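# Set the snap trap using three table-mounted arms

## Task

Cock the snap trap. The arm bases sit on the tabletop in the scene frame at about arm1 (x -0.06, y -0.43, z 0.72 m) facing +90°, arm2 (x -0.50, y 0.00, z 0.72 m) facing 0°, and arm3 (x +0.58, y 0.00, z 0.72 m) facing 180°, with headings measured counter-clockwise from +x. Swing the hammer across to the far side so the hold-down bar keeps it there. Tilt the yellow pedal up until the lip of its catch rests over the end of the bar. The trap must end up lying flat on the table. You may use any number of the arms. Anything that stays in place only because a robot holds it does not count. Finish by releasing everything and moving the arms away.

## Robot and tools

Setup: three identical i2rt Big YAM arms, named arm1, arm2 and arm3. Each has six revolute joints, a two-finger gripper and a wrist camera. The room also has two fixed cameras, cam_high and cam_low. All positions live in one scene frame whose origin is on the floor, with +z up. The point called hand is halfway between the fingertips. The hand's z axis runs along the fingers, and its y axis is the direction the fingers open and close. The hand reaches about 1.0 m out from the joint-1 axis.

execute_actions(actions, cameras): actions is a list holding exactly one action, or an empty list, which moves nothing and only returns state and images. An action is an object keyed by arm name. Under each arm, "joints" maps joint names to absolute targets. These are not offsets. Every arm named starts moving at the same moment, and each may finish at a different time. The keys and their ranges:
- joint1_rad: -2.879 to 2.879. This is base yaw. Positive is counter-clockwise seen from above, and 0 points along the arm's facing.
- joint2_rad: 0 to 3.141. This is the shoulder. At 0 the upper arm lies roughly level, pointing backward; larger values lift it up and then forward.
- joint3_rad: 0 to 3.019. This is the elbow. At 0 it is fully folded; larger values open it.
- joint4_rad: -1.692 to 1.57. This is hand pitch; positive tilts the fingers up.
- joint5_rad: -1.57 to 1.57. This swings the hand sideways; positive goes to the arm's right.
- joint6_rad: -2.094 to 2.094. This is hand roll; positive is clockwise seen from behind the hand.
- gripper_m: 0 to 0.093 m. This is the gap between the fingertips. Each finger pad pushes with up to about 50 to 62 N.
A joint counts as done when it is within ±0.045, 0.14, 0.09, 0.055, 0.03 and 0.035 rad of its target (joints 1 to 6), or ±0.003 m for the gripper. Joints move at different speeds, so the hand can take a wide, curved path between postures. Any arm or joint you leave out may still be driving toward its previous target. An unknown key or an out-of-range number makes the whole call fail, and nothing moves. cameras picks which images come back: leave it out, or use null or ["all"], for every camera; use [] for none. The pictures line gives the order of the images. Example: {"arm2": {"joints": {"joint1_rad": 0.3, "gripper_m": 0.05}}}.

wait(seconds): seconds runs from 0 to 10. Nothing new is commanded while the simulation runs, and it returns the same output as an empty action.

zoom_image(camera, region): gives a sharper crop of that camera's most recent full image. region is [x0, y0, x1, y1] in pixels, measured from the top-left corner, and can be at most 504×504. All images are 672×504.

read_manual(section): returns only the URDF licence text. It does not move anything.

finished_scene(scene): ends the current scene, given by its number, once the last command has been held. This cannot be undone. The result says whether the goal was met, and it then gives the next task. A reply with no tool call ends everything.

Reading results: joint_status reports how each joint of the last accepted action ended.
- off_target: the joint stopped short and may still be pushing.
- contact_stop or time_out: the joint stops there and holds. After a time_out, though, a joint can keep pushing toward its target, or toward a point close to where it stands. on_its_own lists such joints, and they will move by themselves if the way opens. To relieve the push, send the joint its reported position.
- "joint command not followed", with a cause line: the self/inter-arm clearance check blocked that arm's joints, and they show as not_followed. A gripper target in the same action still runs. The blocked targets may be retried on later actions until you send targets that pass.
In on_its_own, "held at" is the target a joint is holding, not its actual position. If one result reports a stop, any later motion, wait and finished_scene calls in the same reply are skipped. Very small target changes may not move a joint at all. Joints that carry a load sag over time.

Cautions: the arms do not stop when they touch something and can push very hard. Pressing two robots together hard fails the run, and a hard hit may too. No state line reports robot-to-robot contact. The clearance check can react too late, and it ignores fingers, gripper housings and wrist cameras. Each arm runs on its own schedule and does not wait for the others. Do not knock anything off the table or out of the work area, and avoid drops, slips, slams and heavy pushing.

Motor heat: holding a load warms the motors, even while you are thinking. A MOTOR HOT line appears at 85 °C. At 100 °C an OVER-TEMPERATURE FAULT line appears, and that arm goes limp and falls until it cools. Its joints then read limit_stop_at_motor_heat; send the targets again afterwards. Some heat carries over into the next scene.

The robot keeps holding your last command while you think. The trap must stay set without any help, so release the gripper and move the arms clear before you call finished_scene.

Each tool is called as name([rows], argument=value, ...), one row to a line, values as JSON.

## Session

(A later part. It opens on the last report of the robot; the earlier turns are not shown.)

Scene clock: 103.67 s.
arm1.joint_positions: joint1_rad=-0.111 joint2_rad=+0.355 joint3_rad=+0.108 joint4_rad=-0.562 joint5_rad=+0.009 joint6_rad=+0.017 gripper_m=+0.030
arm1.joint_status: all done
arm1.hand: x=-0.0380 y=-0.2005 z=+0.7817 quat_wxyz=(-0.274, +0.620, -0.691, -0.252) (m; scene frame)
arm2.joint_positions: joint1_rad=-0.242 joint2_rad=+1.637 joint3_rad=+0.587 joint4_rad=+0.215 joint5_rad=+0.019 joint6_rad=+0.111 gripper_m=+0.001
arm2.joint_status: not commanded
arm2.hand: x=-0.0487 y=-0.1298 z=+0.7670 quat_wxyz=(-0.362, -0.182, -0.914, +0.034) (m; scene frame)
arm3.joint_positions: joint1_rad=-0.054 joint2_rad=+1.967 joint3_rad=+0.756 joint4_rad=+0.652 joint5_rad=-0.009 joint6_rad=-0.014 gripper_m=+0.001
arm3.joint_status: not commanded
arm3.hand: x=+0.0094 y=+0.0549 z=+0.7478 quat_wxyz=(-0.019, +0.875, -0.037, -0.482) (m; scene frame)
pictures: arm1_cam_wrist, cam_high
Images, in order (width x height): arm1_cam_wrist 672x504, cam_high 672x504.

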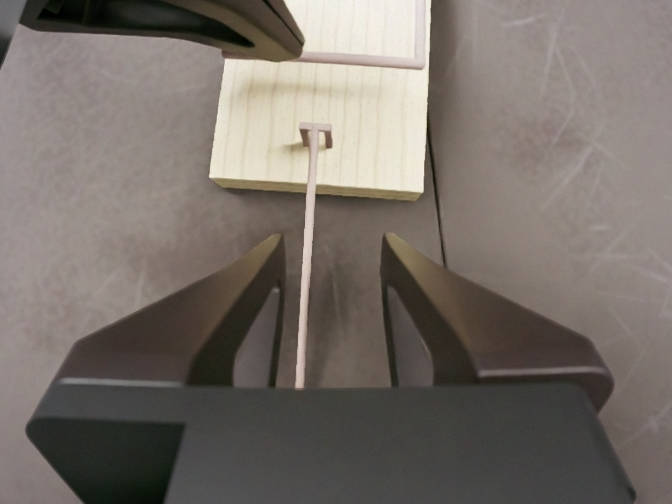

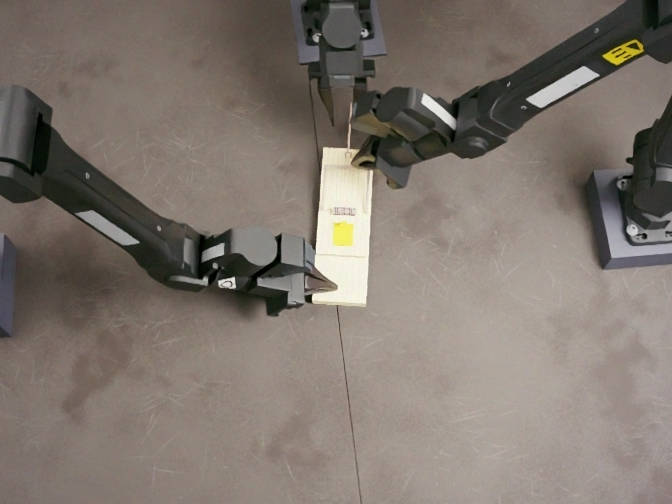

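execute_actions([
  {"arm2":{"joints":{"joint3_rad":0.55}},"arm1":{"joints":{"joint1_rad":-0.075,"joint2_rad":0.52}}},
], cameras=["arm1_cam_wrist","arm2_cam_wrist"])

execute_actions([
  {"arm1":{"joints":{"gripper_m":0.0}}},
], cameras=[])

execute_actions([
  {"arm1":{"joints":{"joint2_rad":0.3}}},
], cameras=["arm1_cam_wrist","cam_low"])

Scene clock: 104.83 s.
arm1.joint_positions: joint1_rad=-0.083 joint2_rad=+0.521 joint3_rad=+0.108 joint4_rad=-0.562 joint5_rad=+0.009 joint6_rad=+0.017 gripper_m=+0.030
arm1.joint_status: all done
arm1.hand: x=-0.0454 y=-0.2154 z=+0.7482 quat_wxyz=(-0.214, +0.649, -0.702, -0.201) (m; scene frame)
arm2.joint_positions: joint1_rad=-0.242 joint2_rad=+1.637 joint3_rad=+0.580 joint4_rad=+0.228 joint5_rad=+0.018 joint6_rad=+0.111 gripper_m=+0.001
arm2.joint_status: all done
arm2.hand: x=-0.0495 y=-0.1295 z=+0.7670 quat_wxyz=(-0.365, -0.182, -0.912, +0.034) (m; scene frame)
arm3.joint_positions: joint1_rad=-0.054 joint2_rad=+1.967 joint3_rad=+0.756 joint4_rad=+0.652 joint5_rad=-0.009 joint6_rad=-0.014 gripper_m=+0.001
arm3.joint_status: not commanded
arm3.hand: x=+0.0094 y=+0.0549 z=+0.7478 quat_wxyz=(-0.019, +0.875, -0.037, -0.482) (m; scene frame)
pictures: arm1_cam_wrist, arm2_cam_wrist
Images, in order (width x height): arm1_cam_wrist 672x504, arm2_cam_wrist 672x504.

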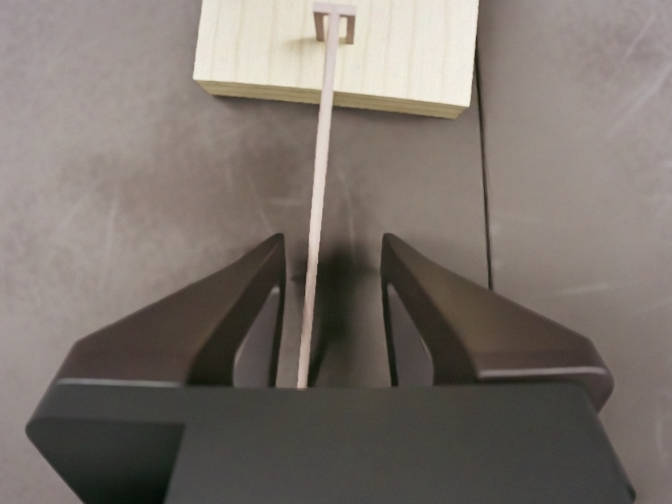

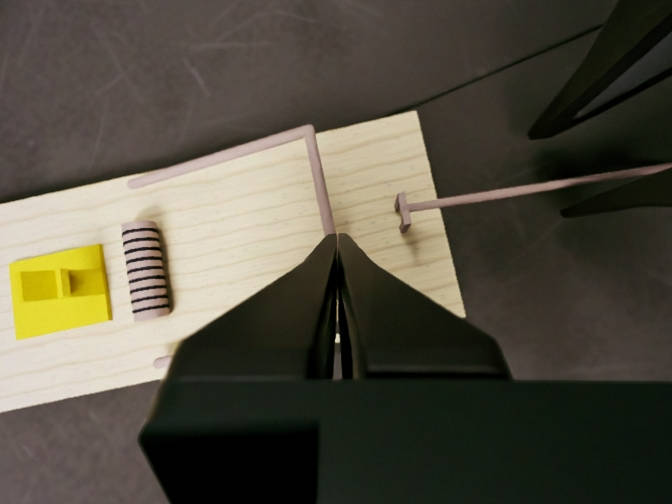

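Scene clock: 105.43 s.
arm1.joint_positions: joint1_rad=-0.078 joint2_rad=+0.521 joint3_rad=+0.108 joint4_rad=-0.564 joint5_rad=+0.001 joint6_rad=+0.021 gripper_m=+0.002
arm1.joint_status: all done
arm1.hand: x=-0.0477 y=-0.2156 z=+0.7480 quat_wxyz=(-0.210, +0.650, -0.701, -0.204) (m; scene frame)
arm2.joint_positions: joint1_rad=-0.242 joint2_rad=+1.637 joint3_rad=+0.580 joint4_rad=+0.235 joint5_rad=+0.017 joint6_rad=+0.111 gripper_m=+0.001
arm2.joint_status: not commanded
arm2.hand: x=-0.0483 y=-0.1296 z=+0.7680 quat_wxyz=(-0.368, -0.181, -0.911, +0.034) (m; scene frame)
arm3.joint_positions: joint1_rad=-0.054 joint2_rad=+1.967 joint3_rad=+0.756 joint4_rad=+0.652 joint5_rad=-0.009 joint6_rad=-0.014 gripper_m=+0.001
arm3.joint_status: not commanded
arm3.hand: x=+0.0094 y=+0.0549 z=+0.7478 quat_wxyz=(-0.019, +0.875, -0.037, -0.482) (m; scene frame)
pictures: none
No camera images: the call's "cameras" was empty. Leave "cameras" out to get every camera's image.

Scene clock: 106.30 s.
arm1.joint_positions: joint1_rad=-0.078 joint2_rad=+0.327 joint3_rad=+0.069 joint4_rad=-0.612 joint5_rad=+0.006 joint6_rad=+0.026 gripper_m=+0.002
arm1.joint_status: all done
arm1.hand: x=-0.0470 y=-0.2175 z=+0.7581 quat_wxyz=(-0.247, +0.636, -0.691, -0.239) (m; scene frame)
arm2.joint_positions: joint1_rad=-0.242 joint2_rad=+1.637 joint3_rad=+0.580 joint4_rad=+0.237 joint5_rad=+0.016 joint6_rad=+0.111 gripper_m=+0.001
arm2.joint_status: not commanded
arm2.hand: x=-0.0479 y=-0.1296 z=+0.7684 quat_wxyz=(-0.369, -0.181, -0.911, +0.034) (m; scene frame)
arm3.joint_positions: joint1_rad=-0.054 joint2_rad=+1.967 joint3_rad=+0.756 joint4_rad=+0.652 joint5_rad=-0.009 joint6_rad=-0.014 gripper_m=+0.001
arm3.joint_status: not commanded
arm3.hand: x=+0.0094 y=+0.0549 z=+0.7478 quat_wxyz=(-0.019, +0.875, -0.037, -0.482) (m; scene frame)
pictures: arm1_cam_wrist, cam_low
Images, in order (width x height): arm1_cam_wrist 672x504, cam_low 672x504.

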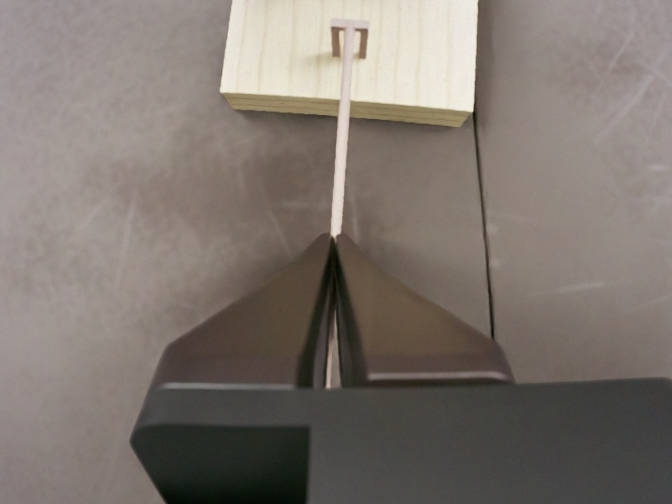

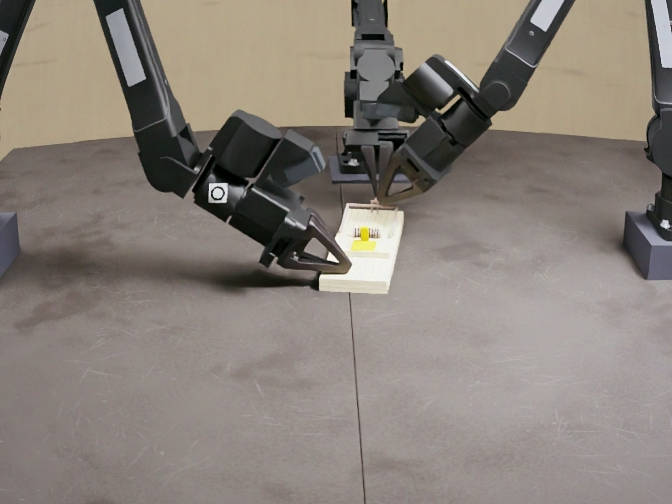

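execute_actions([
  {"arm1":{"joints":{"joint4_rad":-0.42,"joint3_rad":0.17,"joint2_rad":0.2}},"arm2":{"joints":{"joint4_rad":0.18}}},
], cameras=["arm1_cam_wrist","cam_low"])

Scene clock: 108.63 s.
arm1.joint_positions: joint1_rad=-0.078 joint2_rad=+0.233 joint3_rad=+0.069 joint4_rad=-0.566 joint5_rad=+0.015 joint6_rad=+0.026 gripper_m=+0.002
arm1.joint_status: joint3_rad time_out (moved +0.000 of +0.101); joint4_rad time_out (moved +0.046 of +0.192); the others done
arm1.on_its_own: joint3_rad reads +0.069 and still pushes toward +0.170 since a time_out; joint4_rad reads -0.566 and still pushes toward -0.420 since a time_out
arm1.hand: x=-0.0445 y=-0.2014 z=+0.7846 quat_wxyz=(-0.296, +0.617, -0.673, -0.281) (m; scene frame)
arm2.joint_positions: joint1_rad=-0.222 joint2_rad=+1.637 joint3_rad=+0.580 joint4_rad=+0.225 joint5_rad=-0.010 joint6_rad=+0.111 gripper_m=+0.001
arm2.joint_status: all done
arm2.hand: x=-0.0464 y=-0.1154 z=+0.7664 quat_wxyz=(-0.365, -0.168, -0.916, +0.017) (m; scene frame)
arm3.joint_positions: joint1_rad=-0.064 joint2_rad=+1.967 joint3_rad=+0.756 joint4_rad=+0.652 joint5_rad=-0.003 joint6_rad=-0.014 gripper_m=+0.001
arm3.joint_status: not commanded
arm3.hand: x=+0.0101 y=+0.0616 z=+0.7477 quat_wxyz=(-0.024, +0.875, -0.043, -0.482) (m; scene frame)
pictures: arm1_cam_wrist, cam_low
Images, in order (width x height): arm1_cam_wrist 672x504, cam_low 672x504.

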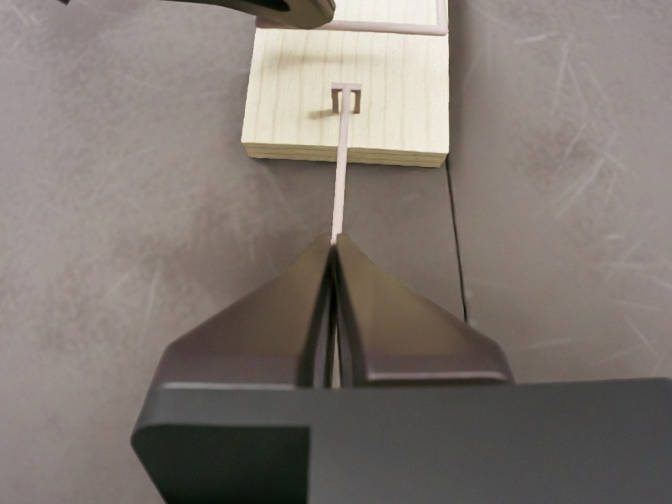

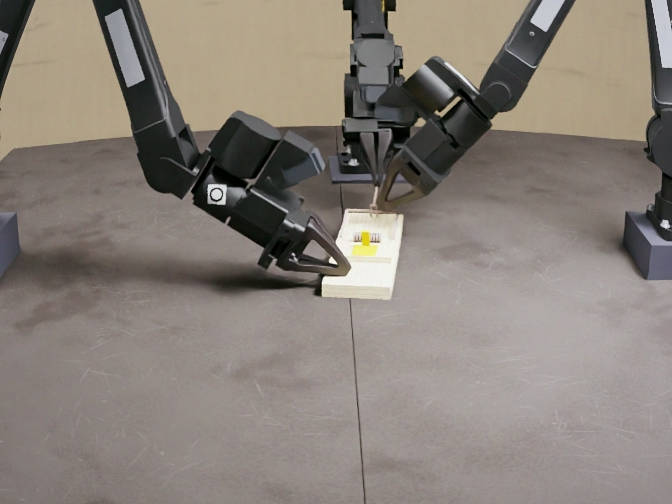

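execute_actions([
  {"arm1":{"joints":{"joint4_rad":-0.55,"joint3_rad":0.1,"joint2_rad":0.233}},"arm2":{"joints":{"joint1_rad":-0.23,"joint5_rad":0}},"arm3":{"joints":{"joint2_rad":1.84}}},
], cameras=[])

execute_actions([
  {"arm3":{"joints":{"joint1_rad":0.305,"joint3_rad":0.85,"joint4_rad":0.59}}},
], cameras=[])

execute_actions([
  {"arm3":{"joints":{"joint2_rad":1.96}}},
])

Scene clock: 110.13 s.
arm1.joint_positions: joint1_rad=-0.078 joint2_rad=+0.242 joint3_rad=+0.069 joint4_rad=-0.567 joint5_rad=+0.015 joint6_rad=+0.026 gripper_m=+0.002
arm1.joint_status: all done
arm1.hand: x=-0.0444 y=-0.2022 z=+0.7828 quat_wxyz=(-0.294, +0.618, -0.675, -0.277) (m; scene frame)
arm2.joint_positions: joint1_rad=-0.221 joint2_rad=+1.637 joint3_rad=+0.580 joint4_rad=+0.225 joint5_rad=-0.015 joint6_rad=+0.111 gripper_m=+0.001
arm2.joint_status: all done
arm2.hand: x=-0.0461 y=-0.1143 z=+0.7664 quat_wxyz=(-0.365, -0.166, -0.916, +0.015) (m; scene frame)
arm3.joint_positions: joint1_rad=-0.064 joint2_rad=+1.847 joint3_rad=+0.754 joint4_rad=+0.634 joint5_rad=-0.004 joint6_rad=-0.014 gripper_m=+0.001
arm3.joint_status: all done
arm3.hand: x=-0.0032 y=+0.0636 z=+0.8099 quat_wxyz=(-0.026, +0.850, -0.042, -0.525) (m; scene frame)
pictures: none
No camera images: the call's "cameras" was empty. Leave "cameras" out to get every camera's image.

Scene clock: 111.40 s.
arm1.joint_positions: joint1_rad=-0.078 joint2_rad=+0.242 joint3_rad=+0.069 joint4_rad=-0.567 joint5_rad=+0.015 joint6_rad=+0.026 gripper_m=+0.002
arm1.joint_status: not commanded
arm1.hand: x=-0.0444 y=-0.2022 z=+0.7828 quat_wxyz=(-0.294, +0.618, -0.675, -0.277) (m; scene frame)
arm2.joint_positions: joint1_rad=-0.221 joint2_rad=+1.637 joint3_rad=+0.580 joint4_rad=+0.225 joint5_rad=-0.015 joint6_rad=+0.111 gripper_m=+0.001
arm2.joint_status: not commanded
arm2.hand: x=-0.0461 y=-0.1143 z=+0.7664 quat_wxyz=(-0.365, -0.166, -0.916, +0.015) (m; scene frame)
arm3.joint_positions: joint1_rad=+0.309 joint2_rad=+1.847 joint3_rad=+0.824 joint4_rad=+0.595 joint5_rad=-0.007 joint6_rad=-0.014 gripper_m=+0.001
arm3.joint_status: all done
arm3.hand: x=-0.0118 y=-0.1609 z=+0.8324 quat_wxyz=(+0.075, +0.833, +0.116, -0.535) (m; scene frame)
pictures: none
No camera images: the call's "cameras" was empty. Leave "cameras" out to get every camera's image.

Scene clock: 112.40 s.
arm1.joint_positions: joint1_rad=-0.078 joint2_rad=+0.242 joint3_rad=+0.069 joint4_rad=-0.567 joint5_rad=+0.015 joint6_rad=+0.026 gripper_m=+0.002
arm1.joint_status: not commanded
arm1.hand: x=-0.0444 y=-0.2022 z=+0.7828 quat_wxyz=(-0.294, +0.618, -0.675, -0.277) (m; scene frame)
arm2.joint_positions: joint1_rad=-0.221 joint2_rad=+1.637 joint3_rad=+0.580 joint4_rad=+0.225 joint5_rad=-0.015 joint6_rad=+0.111 gripper_m=+0.001
arm2.joint_status: not commanded
arm2.hand: x=-0.0461 y=-0.1143 z=+0.7664 quat_wxyz=(-0.365, -0.166, -0.916, +0.015) (m; scene frame)
arm3.joint_positions: joint1_rad=+0.309 joint2_rad=+1.956 joint3_rad=+0.824 joint4_rad=+0.592 joint5_rad=-0.007 joint6_rad=-0.014 gripper_m=+0.001
arm3.joint_status: all done
arm3.hand: x=+0.0010 y=-0.1582 z=+0.7678 quat_wxyz=(+0.070, +0.862, +0.120, -0.487) (m; scene frame)
pictures: arm1_cam_wrist, arm2_cam_wrist, arm3_cam_wrist, cam_high, cam_low
Images, in order (width x height): arm1_cam_wrist 672x504, arm2_cam_wrist 672x504, arm3_cam_wrist 672x504, cam_high 672x504, cam_low 672x504.

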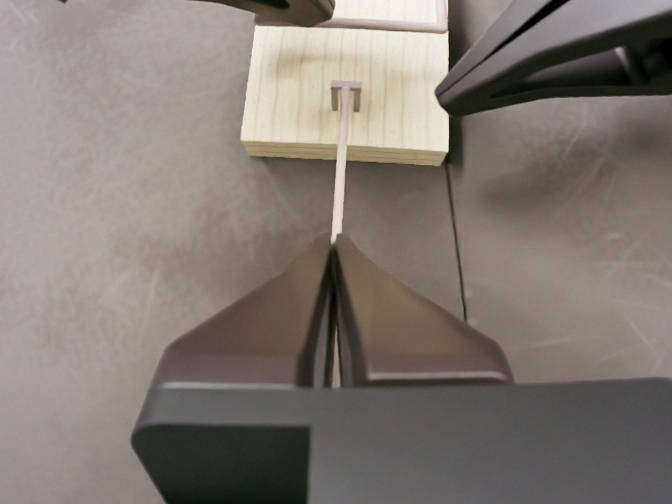

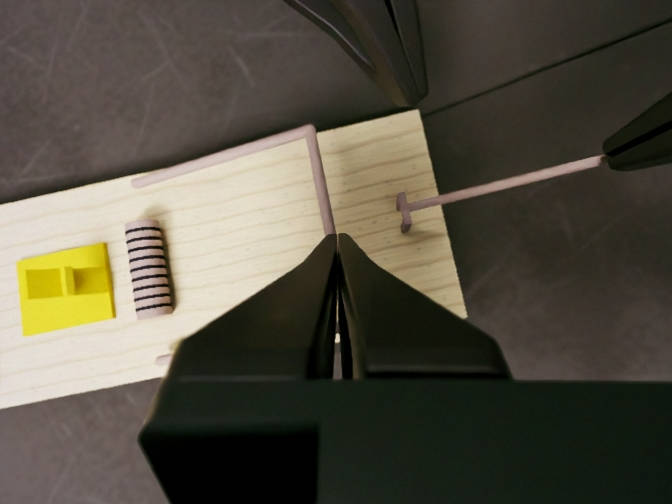

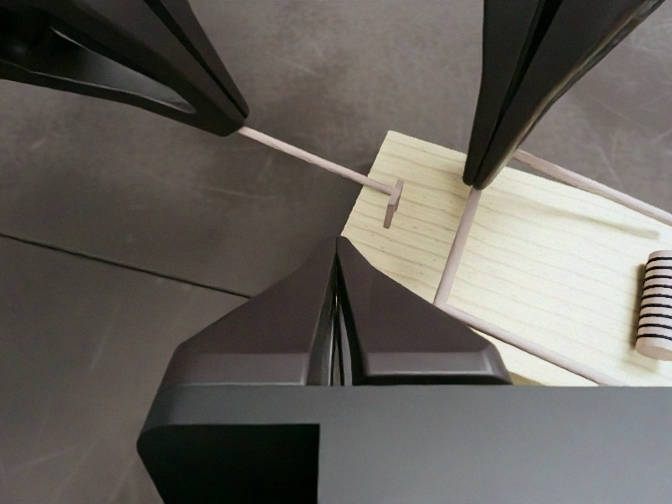

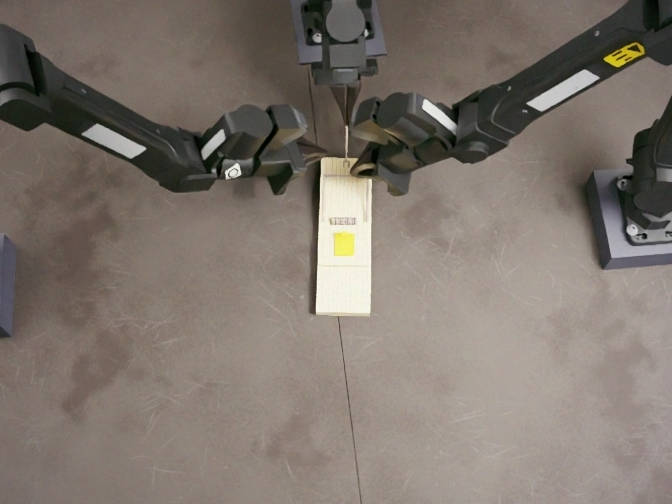

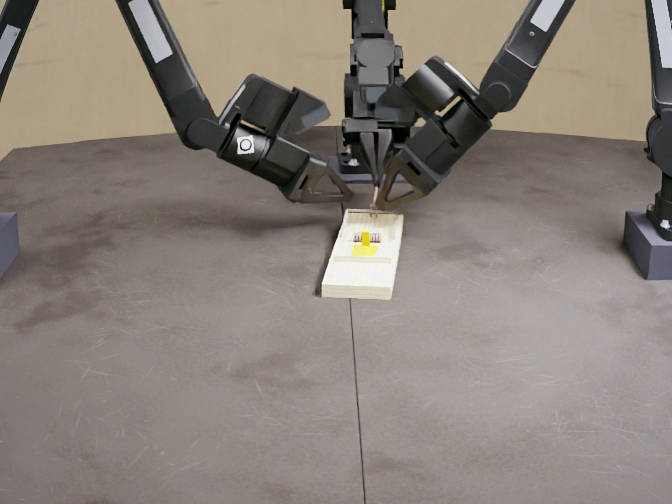

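execute_actions([
  {"arm3":{"joints":{"joint4_rad":0.85,"joint3_rad":0.8,"joint1_rad":0.32}}},
], cameras=[])

execute_actions([
  {"arm3":{"joints":{"joint4_rad":1.025,"joint2_rad":2.12}}},
], cameras=[])

execute_actions([
  {"arm3":{"joints":{"joint4_rad":0.95,"joint2_rad":2.15,"joint3_rad":0.92}}},
], cameras=["arm1_cam_wrist","arm3_cam_wrist","arm2_cam_wrist"])

Scene clock: 113.90 s.
arm1.joint_positions: joint1_rad=-0.078 joint2_rad=+0.242 joint3_rad=+0.069 joint4_rad=-0.567 joint5_rad=+0.015 joint6_rad=+0.026 gripper_m=+0.002
arm1.joint_status: not commanded
arm1.hand: x=-0.0444 y=-0.2022 z=+0.7828 quat_wxyz=(-0.294, +0.618, -0.675, -0.277) (m; scene frame)
arm2.joint_positions: joint1_rad=-0.221 joint2_rad=+1.637 joint3_rad=+0.580 joint4_rad=+0.225 joint5_rad=-0.015 joint6_rad=+0.111 gripper_m=+0.001
arm2.joint_status: not commanded
arm2.hand: x=-0.0461 y=-0.1143 z=+0.7664 quat_wxyz=(-0.365, -0.166, -0.916, +0.015) (m; scene frame)
arm3.joint_positions: joint1_rad=+0.311 joint2_rad=+1.956 joint3_rad=+0.806 joint4_rad=+0.831 joint5_rad=-0.007 joint6_rad=-0.014 gripper_m=+0.001
arm3.joint_status: all done
arm3.hand: x=-0.0149 y=-0.1629 z=+0.8143 quat_wxyz=(+0.081, +0.803, +0.112, -0.580) (m; scene frame)
pictures: none
No camera images: the call's "cameras" was empty. Leave "cameras" out to get every camera's image.

Scene clock: 114.97 s.
arm1.joint_positions: joint1_rad=-0.078 joint2_rad=+0.242 joint3_rad=+0.069 joint4_rad=-0.567 joint5_rad=+0.015 joint6_rad=+0.026 gripper_m=+0.002
arm1.joint_status: not commanded
arm1.hand: x=-0.0444 y=-0.2022 z=+0.7828 quat_wxyz=(-0.294, +0.618, -0.675, -0.277) (m; scene frame)
arm2.joint_positions: joint1_rad=-0.221 joint2_rad=+1.637 joint3_rad=+0.580 joint4_rad=+0.225 joint5_rad=-0.015 joint6_rad=+0.111 gripper_m=+0.001
arm2.joint_status: not commanded
arm2.hand: x=-0.0461 y=-0.1143 z=+0.7664 quat_wxyz=(-0.365, -0.166, -0.916, +0.015) (m; scene frame)
arm3.joint_positions: joint1_rad=+0.311 joint2_rad=+2.120 joint3_rad=+0.802 joint4_rad=+1.006 joint5_rad=-0.007 joint6_rad=-0.014 gripper_m=+0.001
arm3.joint_status: all done
arm3.hand: x=-0.0054 y=-0.1610 z=+0.7573 quat_wxyz=(+0.082, +0.801, +0.112, -0.583) (m; scene frame)
pictures: none
No camera images: the call's "cameras" was empty. Leave "cameras" out to get every camera's image.

Scene clock: 115.73 s.
arm1.joint_positions: joint1_rad=-0.078 joint2_rad=+0.242 joint3_rad=+0.069 joint4_rad=-0.567 joint5_rad=+0.014 joint6_rad=+0.026 gripper_m=+0.002
arm1.joint_status: not commanded
arm1.hand: x=-0.0446 y=-0.2022 z=+0.7828 quat_wxyz=(-0.293, +0.618, -0.675, -0.278) (m; scene frame)
arm2.joint_positions: joint1_rad=-0.221 joint2_rad=+1.637 joint3_rad=+0.580 joint4_rad=+0.223 joint5_rad=-0.015 joint6_rad=+0.111 gripper_m=+0.001
arm2.joint_status: not commanded
arm2.hand: x=-0.0465 y=-0.1142 z=+0.7661 quat_wxyz=(-0.364, -0.166, -0.916, +0.015) (m; scene frame)
arm3.joint_positions: joint1_rad=+0.315 joint2_rad=+2.132 joint3_rad=+0.878 joint4_rad=+0.956 joint5_rad=-0.009 joint6_rad=-0.014 gripper_m=+0.001
arm3.joint_status: all done
arm3.hand: x=-0.0317 y=-0.1712 z=+0.7645 quat_wxyz=(+0.084, +0.796, +0.114, -0.588) (m; scene frame)
pictures: arm1_cam_wrist, arm2_cam_wrist, arm3_cam_wrist
Images, in order (width x height): arm1_cam_wrist 672x504, arm2_cam_wrist 672x504, arm3_cam_wrist 672x504.

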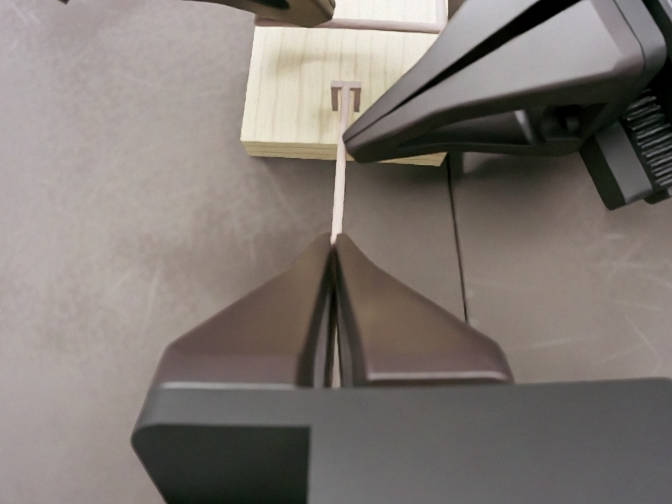

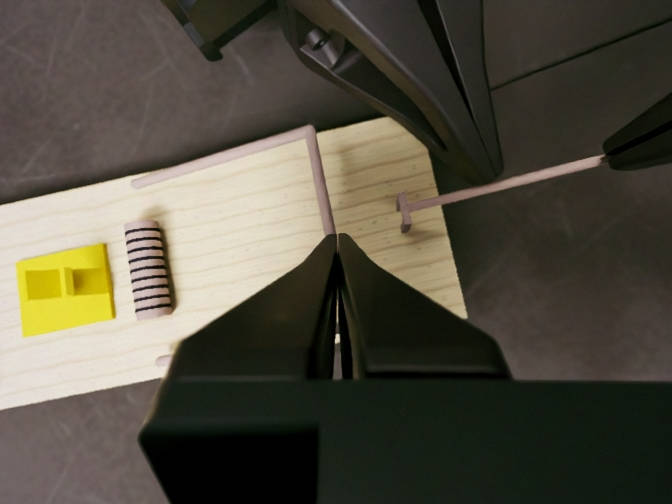

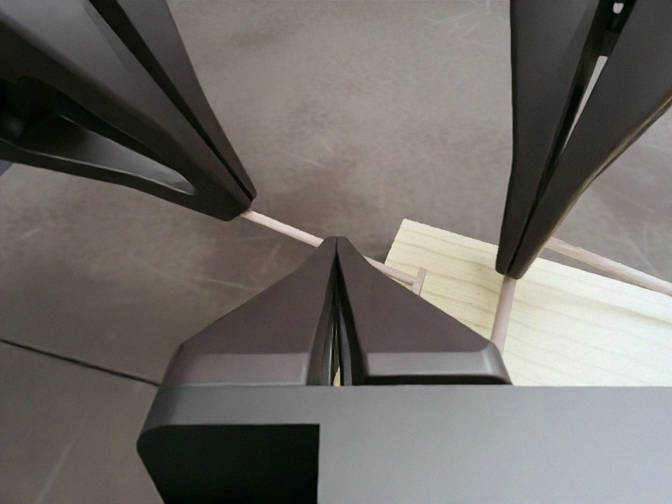

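execute_actions([
  {"arm3":{"joints":{"joint3_rad":0.83,"joint2_rad":2.15}},"arm1":{"joints":{"joint2_rad":0.02}}},
], cameras=["arm1_cam_wrist","arm3_cam_wrist","cam_low"])

Scene clock: 117.10 s.
arm1.joint_positions: joint1_rad=-0.078 joint2_rad=+0.019 joint3_rad=+0.069 joint4_rad=-0.572 joint5_rad=+0.014 joint6_rad=+0.018 gripper_m=+0.001
arm1.joint_status: all done
arm1.hand: x=-0.0439 y=-0.1914 z=+0.8290 quat_wxyz=(-0.364, +0.587, -0.637, -0.344) (m; scene frame)
arm2.joint_positions: joint1_rad=-0.220 joint2_rad=+1.637 joint3_rad=+0.580 joint4_rad=+0.223 joint5_rad=-0.018 joint6_rad=+0.111 gripper_m=+0.001
arm2.joint_status: not commanded
arm2.hand: x=-0.0462 y=-0.1132 z=+0.7661 quat_wxyz=(-0.364, -0.165, -0.916, +0.013) (m; scene frame)
arm3.joint_positions: joint1_rad=+0.315 joint2_rad=+2.132 joint3_rad=+0.836 joint4_rad=+0.956 joint5_rad=-0.009 joint6_rad=-0.014 gripper_m=+0.001
arm3.joint_status: all done
arm3.hand: x=-0.0134 y=-0.1663 z=+0.7497 quat_wxyz=(+0.082, +0.809, +0.115, -0.571) (m; scene frame)
pictures: arm1_cam_wrist, arm3_cam_wrist, cam_low
Images, in order (width x height): arm1_cam_wrist 672x504, arm3_cam_wrist 672x504, cam_low 672x504.

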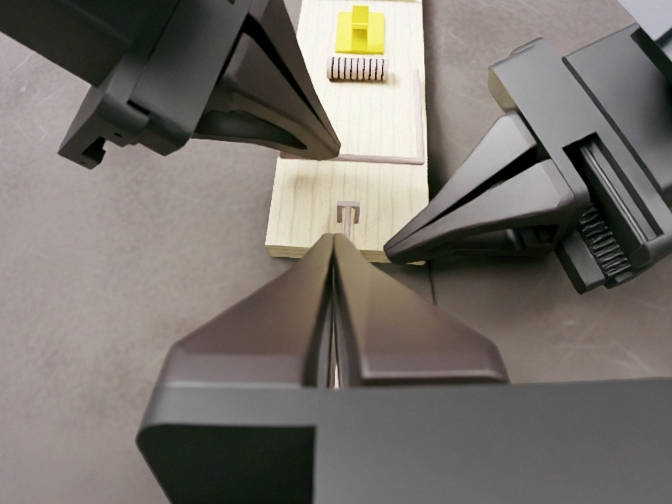

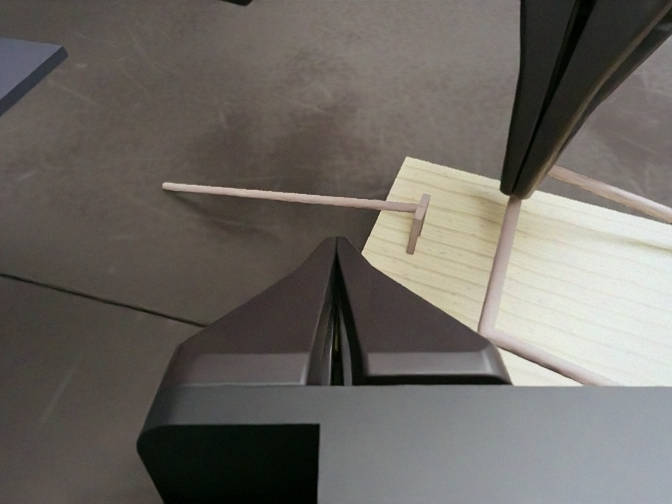

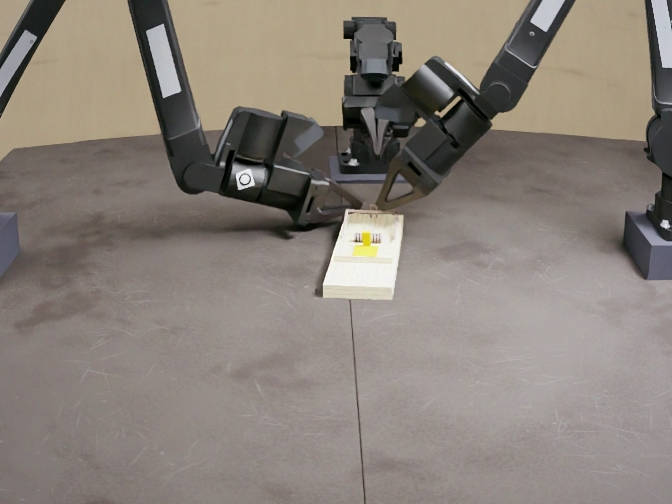

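execute_actions([
  {"arm3":{"joints":{"joint2_rad":1.95}},"arm1":{"joints":{"joint4_rad":-0.9}}},
], cameras=[])

execute_actions([
  {"arm1":{"joints":{"joint1_rad":-2.2}}},
], cameras=[])

execute_actions([
  {"arm3":{"joints":{"joint1_rad":0.345,"joint3_rad":0.9,"joint4_rad":0.575,"joint6_rad":-1.57,"gripper_m":0.03}}},
], cameras=[])

execute_actions([
  {"arm3":{"joints":{"joint2_rad":2.01}}},
], cameras=["arm2_cam_wrist","arm3_cam_wrist","cam_low","cam_high"])

Scene clock: 119.20 s.
arm1.joint_positions: joint1_rad=-0.078 joint2_rad=+0.020 joint3_rad=+0.082 joint4_rad=-0.849 joint5_rad=+0.014 joint6_rad=+0.018 gripper_m=+0.001
arm1.joint_status: joint4_rad not_followed (moved -0.277 of -0.328)
arm1.hand: x=-0.0462 y=-0.2311 z=+0.7823 quat_wxyz=(-0.278, +0.627, -0.679, -0.261) (m; scene frame)
arm2.joint_positions: joint1_rad=-0.220 joint2_rad=+1.637 joint3_rad=+0.580 joint4_rad=+0.223 joint5_rad=-0.018 joint6_rad=+0.111 gripper_m=+0.001
arm2.joint_status: not commanded
arm2.hand: x=-0.0462 y=-0.1132 z=+0.7661 quat_wxyz=(-0.364, -0.165, -0.916, +0.013) (m; scene frame)
arm3.joint_positions: joint1_rad=+0.315 joint2_rad=+1.944 joint3_rad=+0.831 joint4_rad=+0.951 joint5_rad=-0.009 joint6_rad=-0.014 gripper_m=+0.001
arm3.joint_status: all done
arm3.hand: x=-0.0317 y=-0.1701 z=+0.8604 quat_wxyz=(+0.091, +0.755, +0.108, -0.641) (m; scene frame)
pictures: none
ARM HIT: arm1's arm struck itself hard.
joint command not followed: on one or more control steps a check withheld the commanded joint targets of the arm1 arm, and it was not sent them on those steps. On the call's last step the targets were still withheld.
cause: the commanded joint targets would bring two parts of the arm too close to each other (its shoulder (the part past joint 1) and its wrist (the part past joint 5)); next, command targets that bring no two parts of the arm closer together.
No camera images: the call's "cameras" was empty. Leave "cameras" out to get every camera's image.

Scene clock: 123.07 s.
arm1.joint_positions: joint1_rad=-0.078 joint2_rad=+0.020 joint3_rad=+0.082 joint4_rad=-0.849 joint5_rad=+0.014 joint6_rad=+0.018 gripper_m=+0.001
arm1.joint_status: joint1_rad time_out (moved +0.000 of -2.122)
arm1.on_its_own: joint1_rad is held at -0.075, not at your -2.200, since a time_out
arm1.hand: x=-0.0462 y=-0.2311 z=+0.7823 quat_wxyz=(-0.278, +0.627, -0.679, -0.261) (m; scene frame)
arm2.joint_positions: joint1_rad=-0.220 joint2_rad=+1.637 joint3_rad=+0.580 joint4_rad=+0.223 joint5_rad=-0.018 joint6_rad=+0.111 gripper_m=+0.001
arm2.joint_status: not commanded
arm2.hand: x=-0.0462 y=-0.1132 z=+0.7661 quat_wxyz=(-0.364, -0.165, -0.916, +0.013) (m; scene frame)
arm3.joint_positions: joint1_rad=+0.315 joint2_rad=+1.944 joint3_rad=+0.831 joint4_rad=+0.951 joint5_rad=-0.009 joint6_rad=-0.014 gripper_m=+0.001
arm3.joint_status: not commanded
arm3.hand: x=-0.0317 y=-0.1701 z=+0.8604 quat_wxyz=(+0.091, +0.755, +0.108, -0.641) (m; scene frame)
pictures: none
joint command not followed: on one or more control steps a check withheld the commanded joint targets of the arm1 arm, and it was not sent them on those steps. On the call's last step the targets were still withheld.
cause: the commanded joint targets would bring two parts of the arm too close to each other (its shoulder (the part past joint 1) and its wrist (the part past joint 5)); next, command targets that bring no two parts of the arm closer together.
No camera images: the call's "cameras" was empty. Leave "cameras" out to get every camera's image.

not run: a stop came earlier in this reply.

not run: a stop came earlier in this reply.

execute_actions([
  {"arm1":{"joints":{"joint4_rad":-0.65,"joint1_rad":-2.2}},"arm3":{"joints":{"joint1_rad":0.25,"joint3_rad":0.78}}},
], cameras=[])

execute_actions([
  {"arm3":{"joints":{"joint1_rad":0.345,"joint3_rad":0.91,"joint4_rad":0.62,"joint6_rad":-1.57,"gripper_m":0.03}}},
], cameras=[])

execute_actions([
  {"arm3":{"joints":{"joint2_rad":2.01,"joint4_rad":0.57}}},
], cameras=["arm2_cam_wrist","arm3_cam_wrist","cam_low","cam_high"])

Scene clock: 125.40 s.
arm1.joint_positions: joint1_rad=-2.195 joint2_rad=+0.020 joint3_rad=+0.082 joint4_rad=-0.678 joint5_rad=+0.011 joint6_rad=+0.016 gripper_m=+0.001
arm1.joint_status: all done
arm1.hand: x=+0.1258 y=-0.5598 z=+0.8138 quat_wxyz=(-0.437, -0.272, -0.846, +0.137) (m; scene frame)
arm2.joint_positions: joint1_rad=-0.220 joint2_rad=+1.637 joint3_rad=+0.580 joint4_rad=+0.223 joint5_rad=-0.018 joint6_rad=+0.111 gripper_m=+0.001
arm2.joint_status: not commanded
arm2.hand: x=-0.0462 y=-0.1132 z=+0.7661 quat_wxyz=(-0.364, -0.165, -0.916, +0.013) (m; scene frame)
arm3.joint_positions: joint1_rad=+0.244 joint2_rad=+1.944 joint3_rad=+0.784 joint4_rad=+0.951 joint5_rad=-0.009 joint6_rad=-0.014 gripper_m=+0.001
arm3.joint_status: all done
arm3.hand: x=-0.0241 y=-0.1231 z=+0.8410 quat_wxyz=(+0.066, +0.773, +0.083, -0.625) (m; scene frame)
pictures: none
joint command not followed: on one or more control steps a check withheld the commanded joint targets of the arm1 arm, and it was not sent them on those steps.
cause: the commanded joint targets would bring two parts of the arm too close to each other (its shoulder (the part past joint 1) and its wrist (the part past joint 5)); next, command targets that bring no two parts of the arm closer together.
No camera images: the call's "cameras" was empty. Leave "cameras" out to get every camera's image.

Scene clock: 127.57 s.
arm1.joint_positions: joint1_rad=-2.195 joint2_rad=+0.020 joint3_rad=+0.082 joint4_rad=-0.678 joint5_rad=+0.011 joint6_rad=+0.016 gripper_m=+0.001
arm1.joint_status: not commanded
arm1.hand: x=+0.1258 y=-0.5598 z=+0.8138 quat_wxyz=(-0.437, -0.272, -0.846, +0.137) (m; scene frame)
arm2.joint_positions: joint1_rad=-0.220 joint2_rad=+1.637 joint3_rad=+0.580 joint4_rad=+0.223 joint5_rad=-0.018 joint6_rad=+0.111 gripper_m=+0.001
arm2.joint_status: not commanded
arm2.hand: x=-0.0462 y=-0.1132 z=+0.7661 quat_wxyz=(-0.364, -0.165, -0.916, +0.013) (m; scene frame)
arm3.joint_positions: joint1_rad=+0.353 joint2_rad=+1.944 joint3_rad=+0.883 joint4_rad=+0.628 joint5_rad=-0.009 joint6_rad=-1.561 gripper_m=+0.030
arm3.joint_status: all done
arm3.hand: x=-0.0228 y=-0.1930 z=+0.8065 quat_wxyz=(-0.309, +0.501, +0.678, -0.441) (m; scene frame)
pictures: none
No camera images: the call's "cameras" was empty. Leave "cameras" out to get every camera's image.

Scene clock: 128.30 s.
arm1.joint_positions: joint1_rad=-2.195 joint2_rad=+0.020 joint3_rad=+0.082 joint4_rad=-0.678 joint5_rad=+0.011 joint6_rad=+0.016 gripper_m=+0.001
arm1.joint_status: not commanded
arm1.hand: x=+0.1258 y=-0.5598 z=+0.8138 quat_wxyz=(-0.437, -0.272, -0.846, +0.137) (m; scene frame)
arm2.joint_positions: joint1_rad=-0.220 joint2_rad=+1.637 joint3_rad=+0.580 joint4_rad=+0.223 joint5_rad=-0.018 joint6_rad=+0.111 gripper_m=+0.001
arm2.joint_status: not commanded
arm2.hand: x=-0.0462 y=-0.1132 z=+0.7661 quat_wxyz=(-0.364, -0.165, -0.916, +0.013) (m; scene frame)
arm3.joint_positions: joint1_rad=+0.353 joint2_rad=+1.996 joint3_rad=+0.883 joint4_rad=+0.575 joint5_rad=-0.009 joint6_rad=-1.562 gripper_m=+0.030
arm3.joint_status: all done
arm3.hand: x=-0.0104 y=-0.1896 z=+0.7637 quat_wxyz=(-0.282, +0.517, +0.700, -0.405) (m; scene frame)
pictures: arm2_cam_wrist, arm3_cam_wrist, cam_high, cam_low
Images, in order (width x height): arm2_cam_wrist 672x504, arm3_cam_wrist 672x504, cam_high 672x504, cam_low 672x504.

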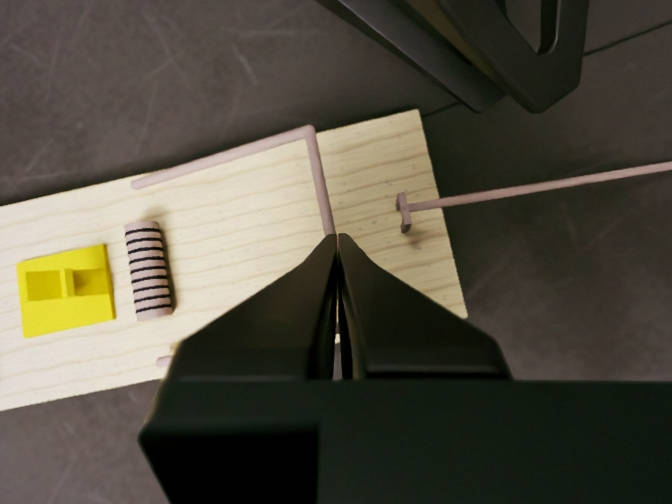

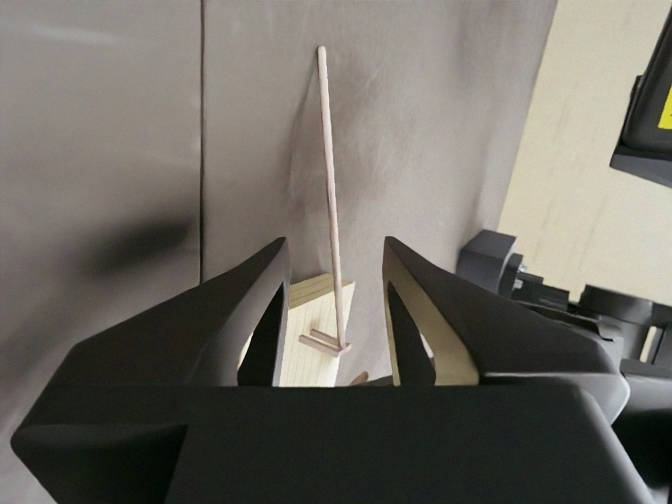

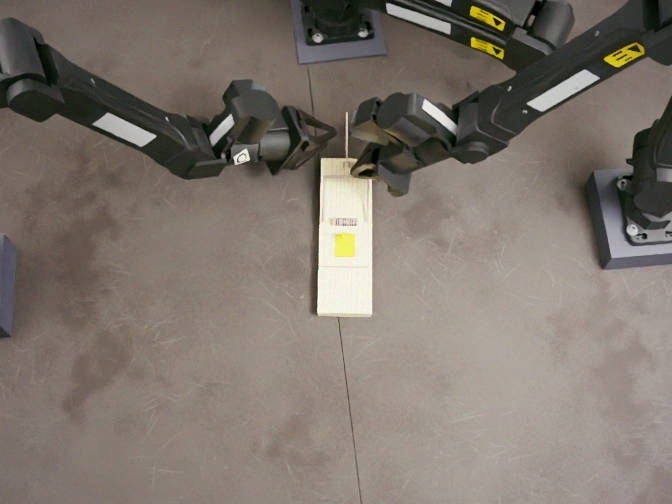

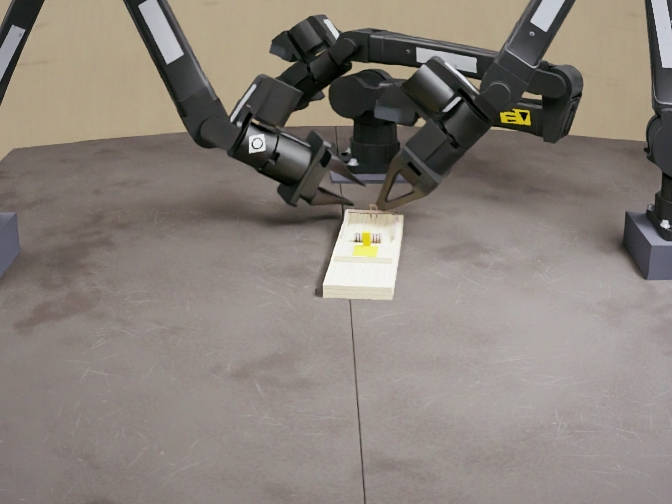

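execute_actions([
  {"arm3":{"joints":{"joint2_rad":2.055,"joint3_rad":0.95,"joint4_rad":0.55}}},
], cameras=["arm3_cam_wrist"])

execute_actions([
  {"arm3":{"joints":{"joint2_rad":2.095,"joint3_rad":1.06,"joint4_rad":0.51}}},
], cameras=["arm3_cam_wrist","arm2_cam_wrist"])

Scene clock: 129.23 s.
arm1.joint_positions: joint1_rad=-2.195 joint2_rad=+0.020 joint3_rad=+0.082 joint4_rad=-0.678 joint5_rad=+0.011 joint6_rad=+0.016 gripper_m=+0.001
arm1.joint_status: not commanded
arm1.hand: x=+0.1258 y=-0.5598 z=+0.8138 quat_wxyz=(-0.437, -0.272, -0.846, +0.137) (m; scene frame)
arm2.joint_positions: joint1_rad=-0.220 joint2_rad=+1.637 joint3_rad=+0.580 joint4_rad=+0.223 joint5_rad=-0.018 joint6_rad=+0.111 gripper_m=+0.001
arm2.joint_status: not commanded
arm2.hand: x=-0.0462 y=-0.1132 z=+0.7661 quat_wxyz=(-0.364, -0.165, -0.916, +0.013) (m; scene frame)
arm3.joint_positions: joint1_rad=+0.353 joint2_rad=+2.034 joint3_rad=+0.913 joint4_rad=+0.557 joint5_rad=-0.009 joint6_rad=-1.563 gripper_m=+0.030
arm3.joint_status: all done
arm3.hand: x=-0.0158 y=-0.1914 z=+0.7484 quat_wxyz=(-0.276, +0.520, +0.705, -0.396) (m; scene frame)
pictures: arm3_cam_wrist
Images, in order (width x height): arm3_cam_wrist 672x504.

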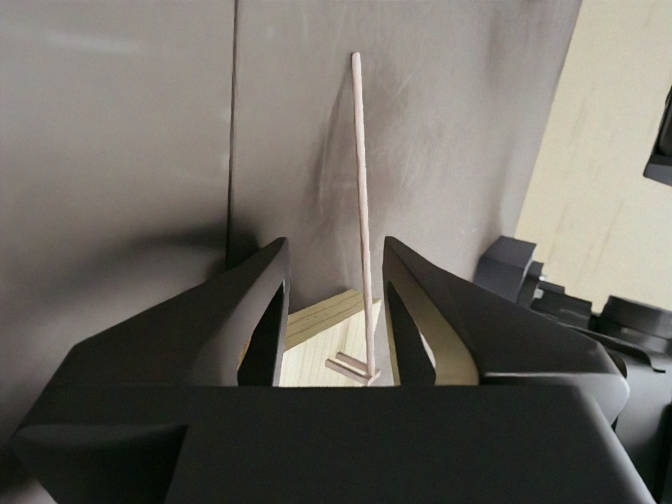

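Scene clock: 130.00 s.
arm1.joint_positions: joint1_rad=-2.195 joint2_rad=+0.020 joint3_rad=+0.082 joint4_rad=-0.678 joint5_rad=+0.011 joint6_rad=+0.016 gripper_m=+0.001
arm1.joint_status: not commanded
arm1.hand: x=+0.1258 y=-0.5598 z=+0.8138 quat_wxyz=(-0.437, -0.272, -0.846, +0.137) (m; scene frame)
arm2.joint_positions: joint1_rad=-0.220 joint2_rad=+1.637 joint3_rad=+0.580 joint4_rad=+0.223 joint5_rad=-0.018 joint6_rad=+0.111 gripper_m=+0.001
arm2.joint_status: not commanded
arm2.hand: x=-0.0462 y=-0.1132 z=+0.7661 quat_wxyz=(-0.364, -0.165, -0.916, +0.013) (m; scene frame)
arm3.joint_positions: joint1_rad=+0.353 joint2_rad=+2.073 joint3_rad=+1.026 joint4_rad=+0.517 joint5_rad=-0.011 joint6_rad=-1.563 gripper_m=+0.030
arm3.joint_status: all done
arm3.hand: x=-0.0547 y=-0.2041 z=+0.7591 quat_wxyz=(-0.284, +0.515, +0.699, -0.408) (m; scene frame)
pictures: arm2_cam_wrist, arm3_cam_wrist
Images, in order (width x height): arm2_cam_wrist 672x504, arm3_cam_wrist 672x504.

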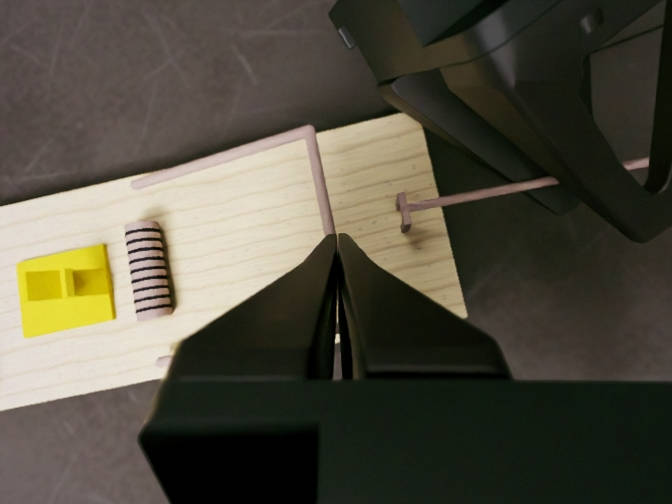

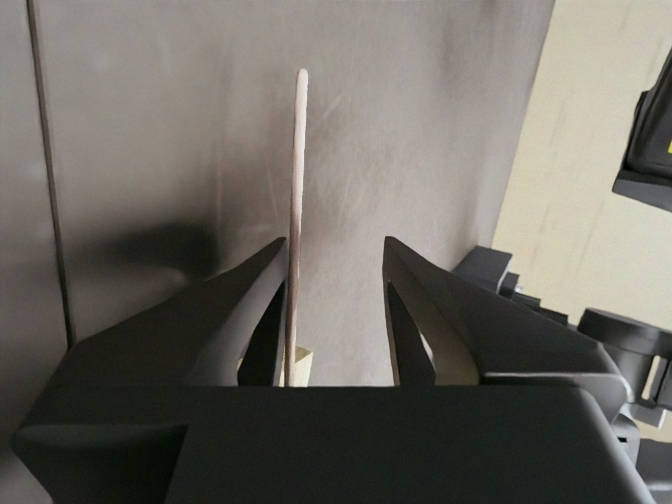

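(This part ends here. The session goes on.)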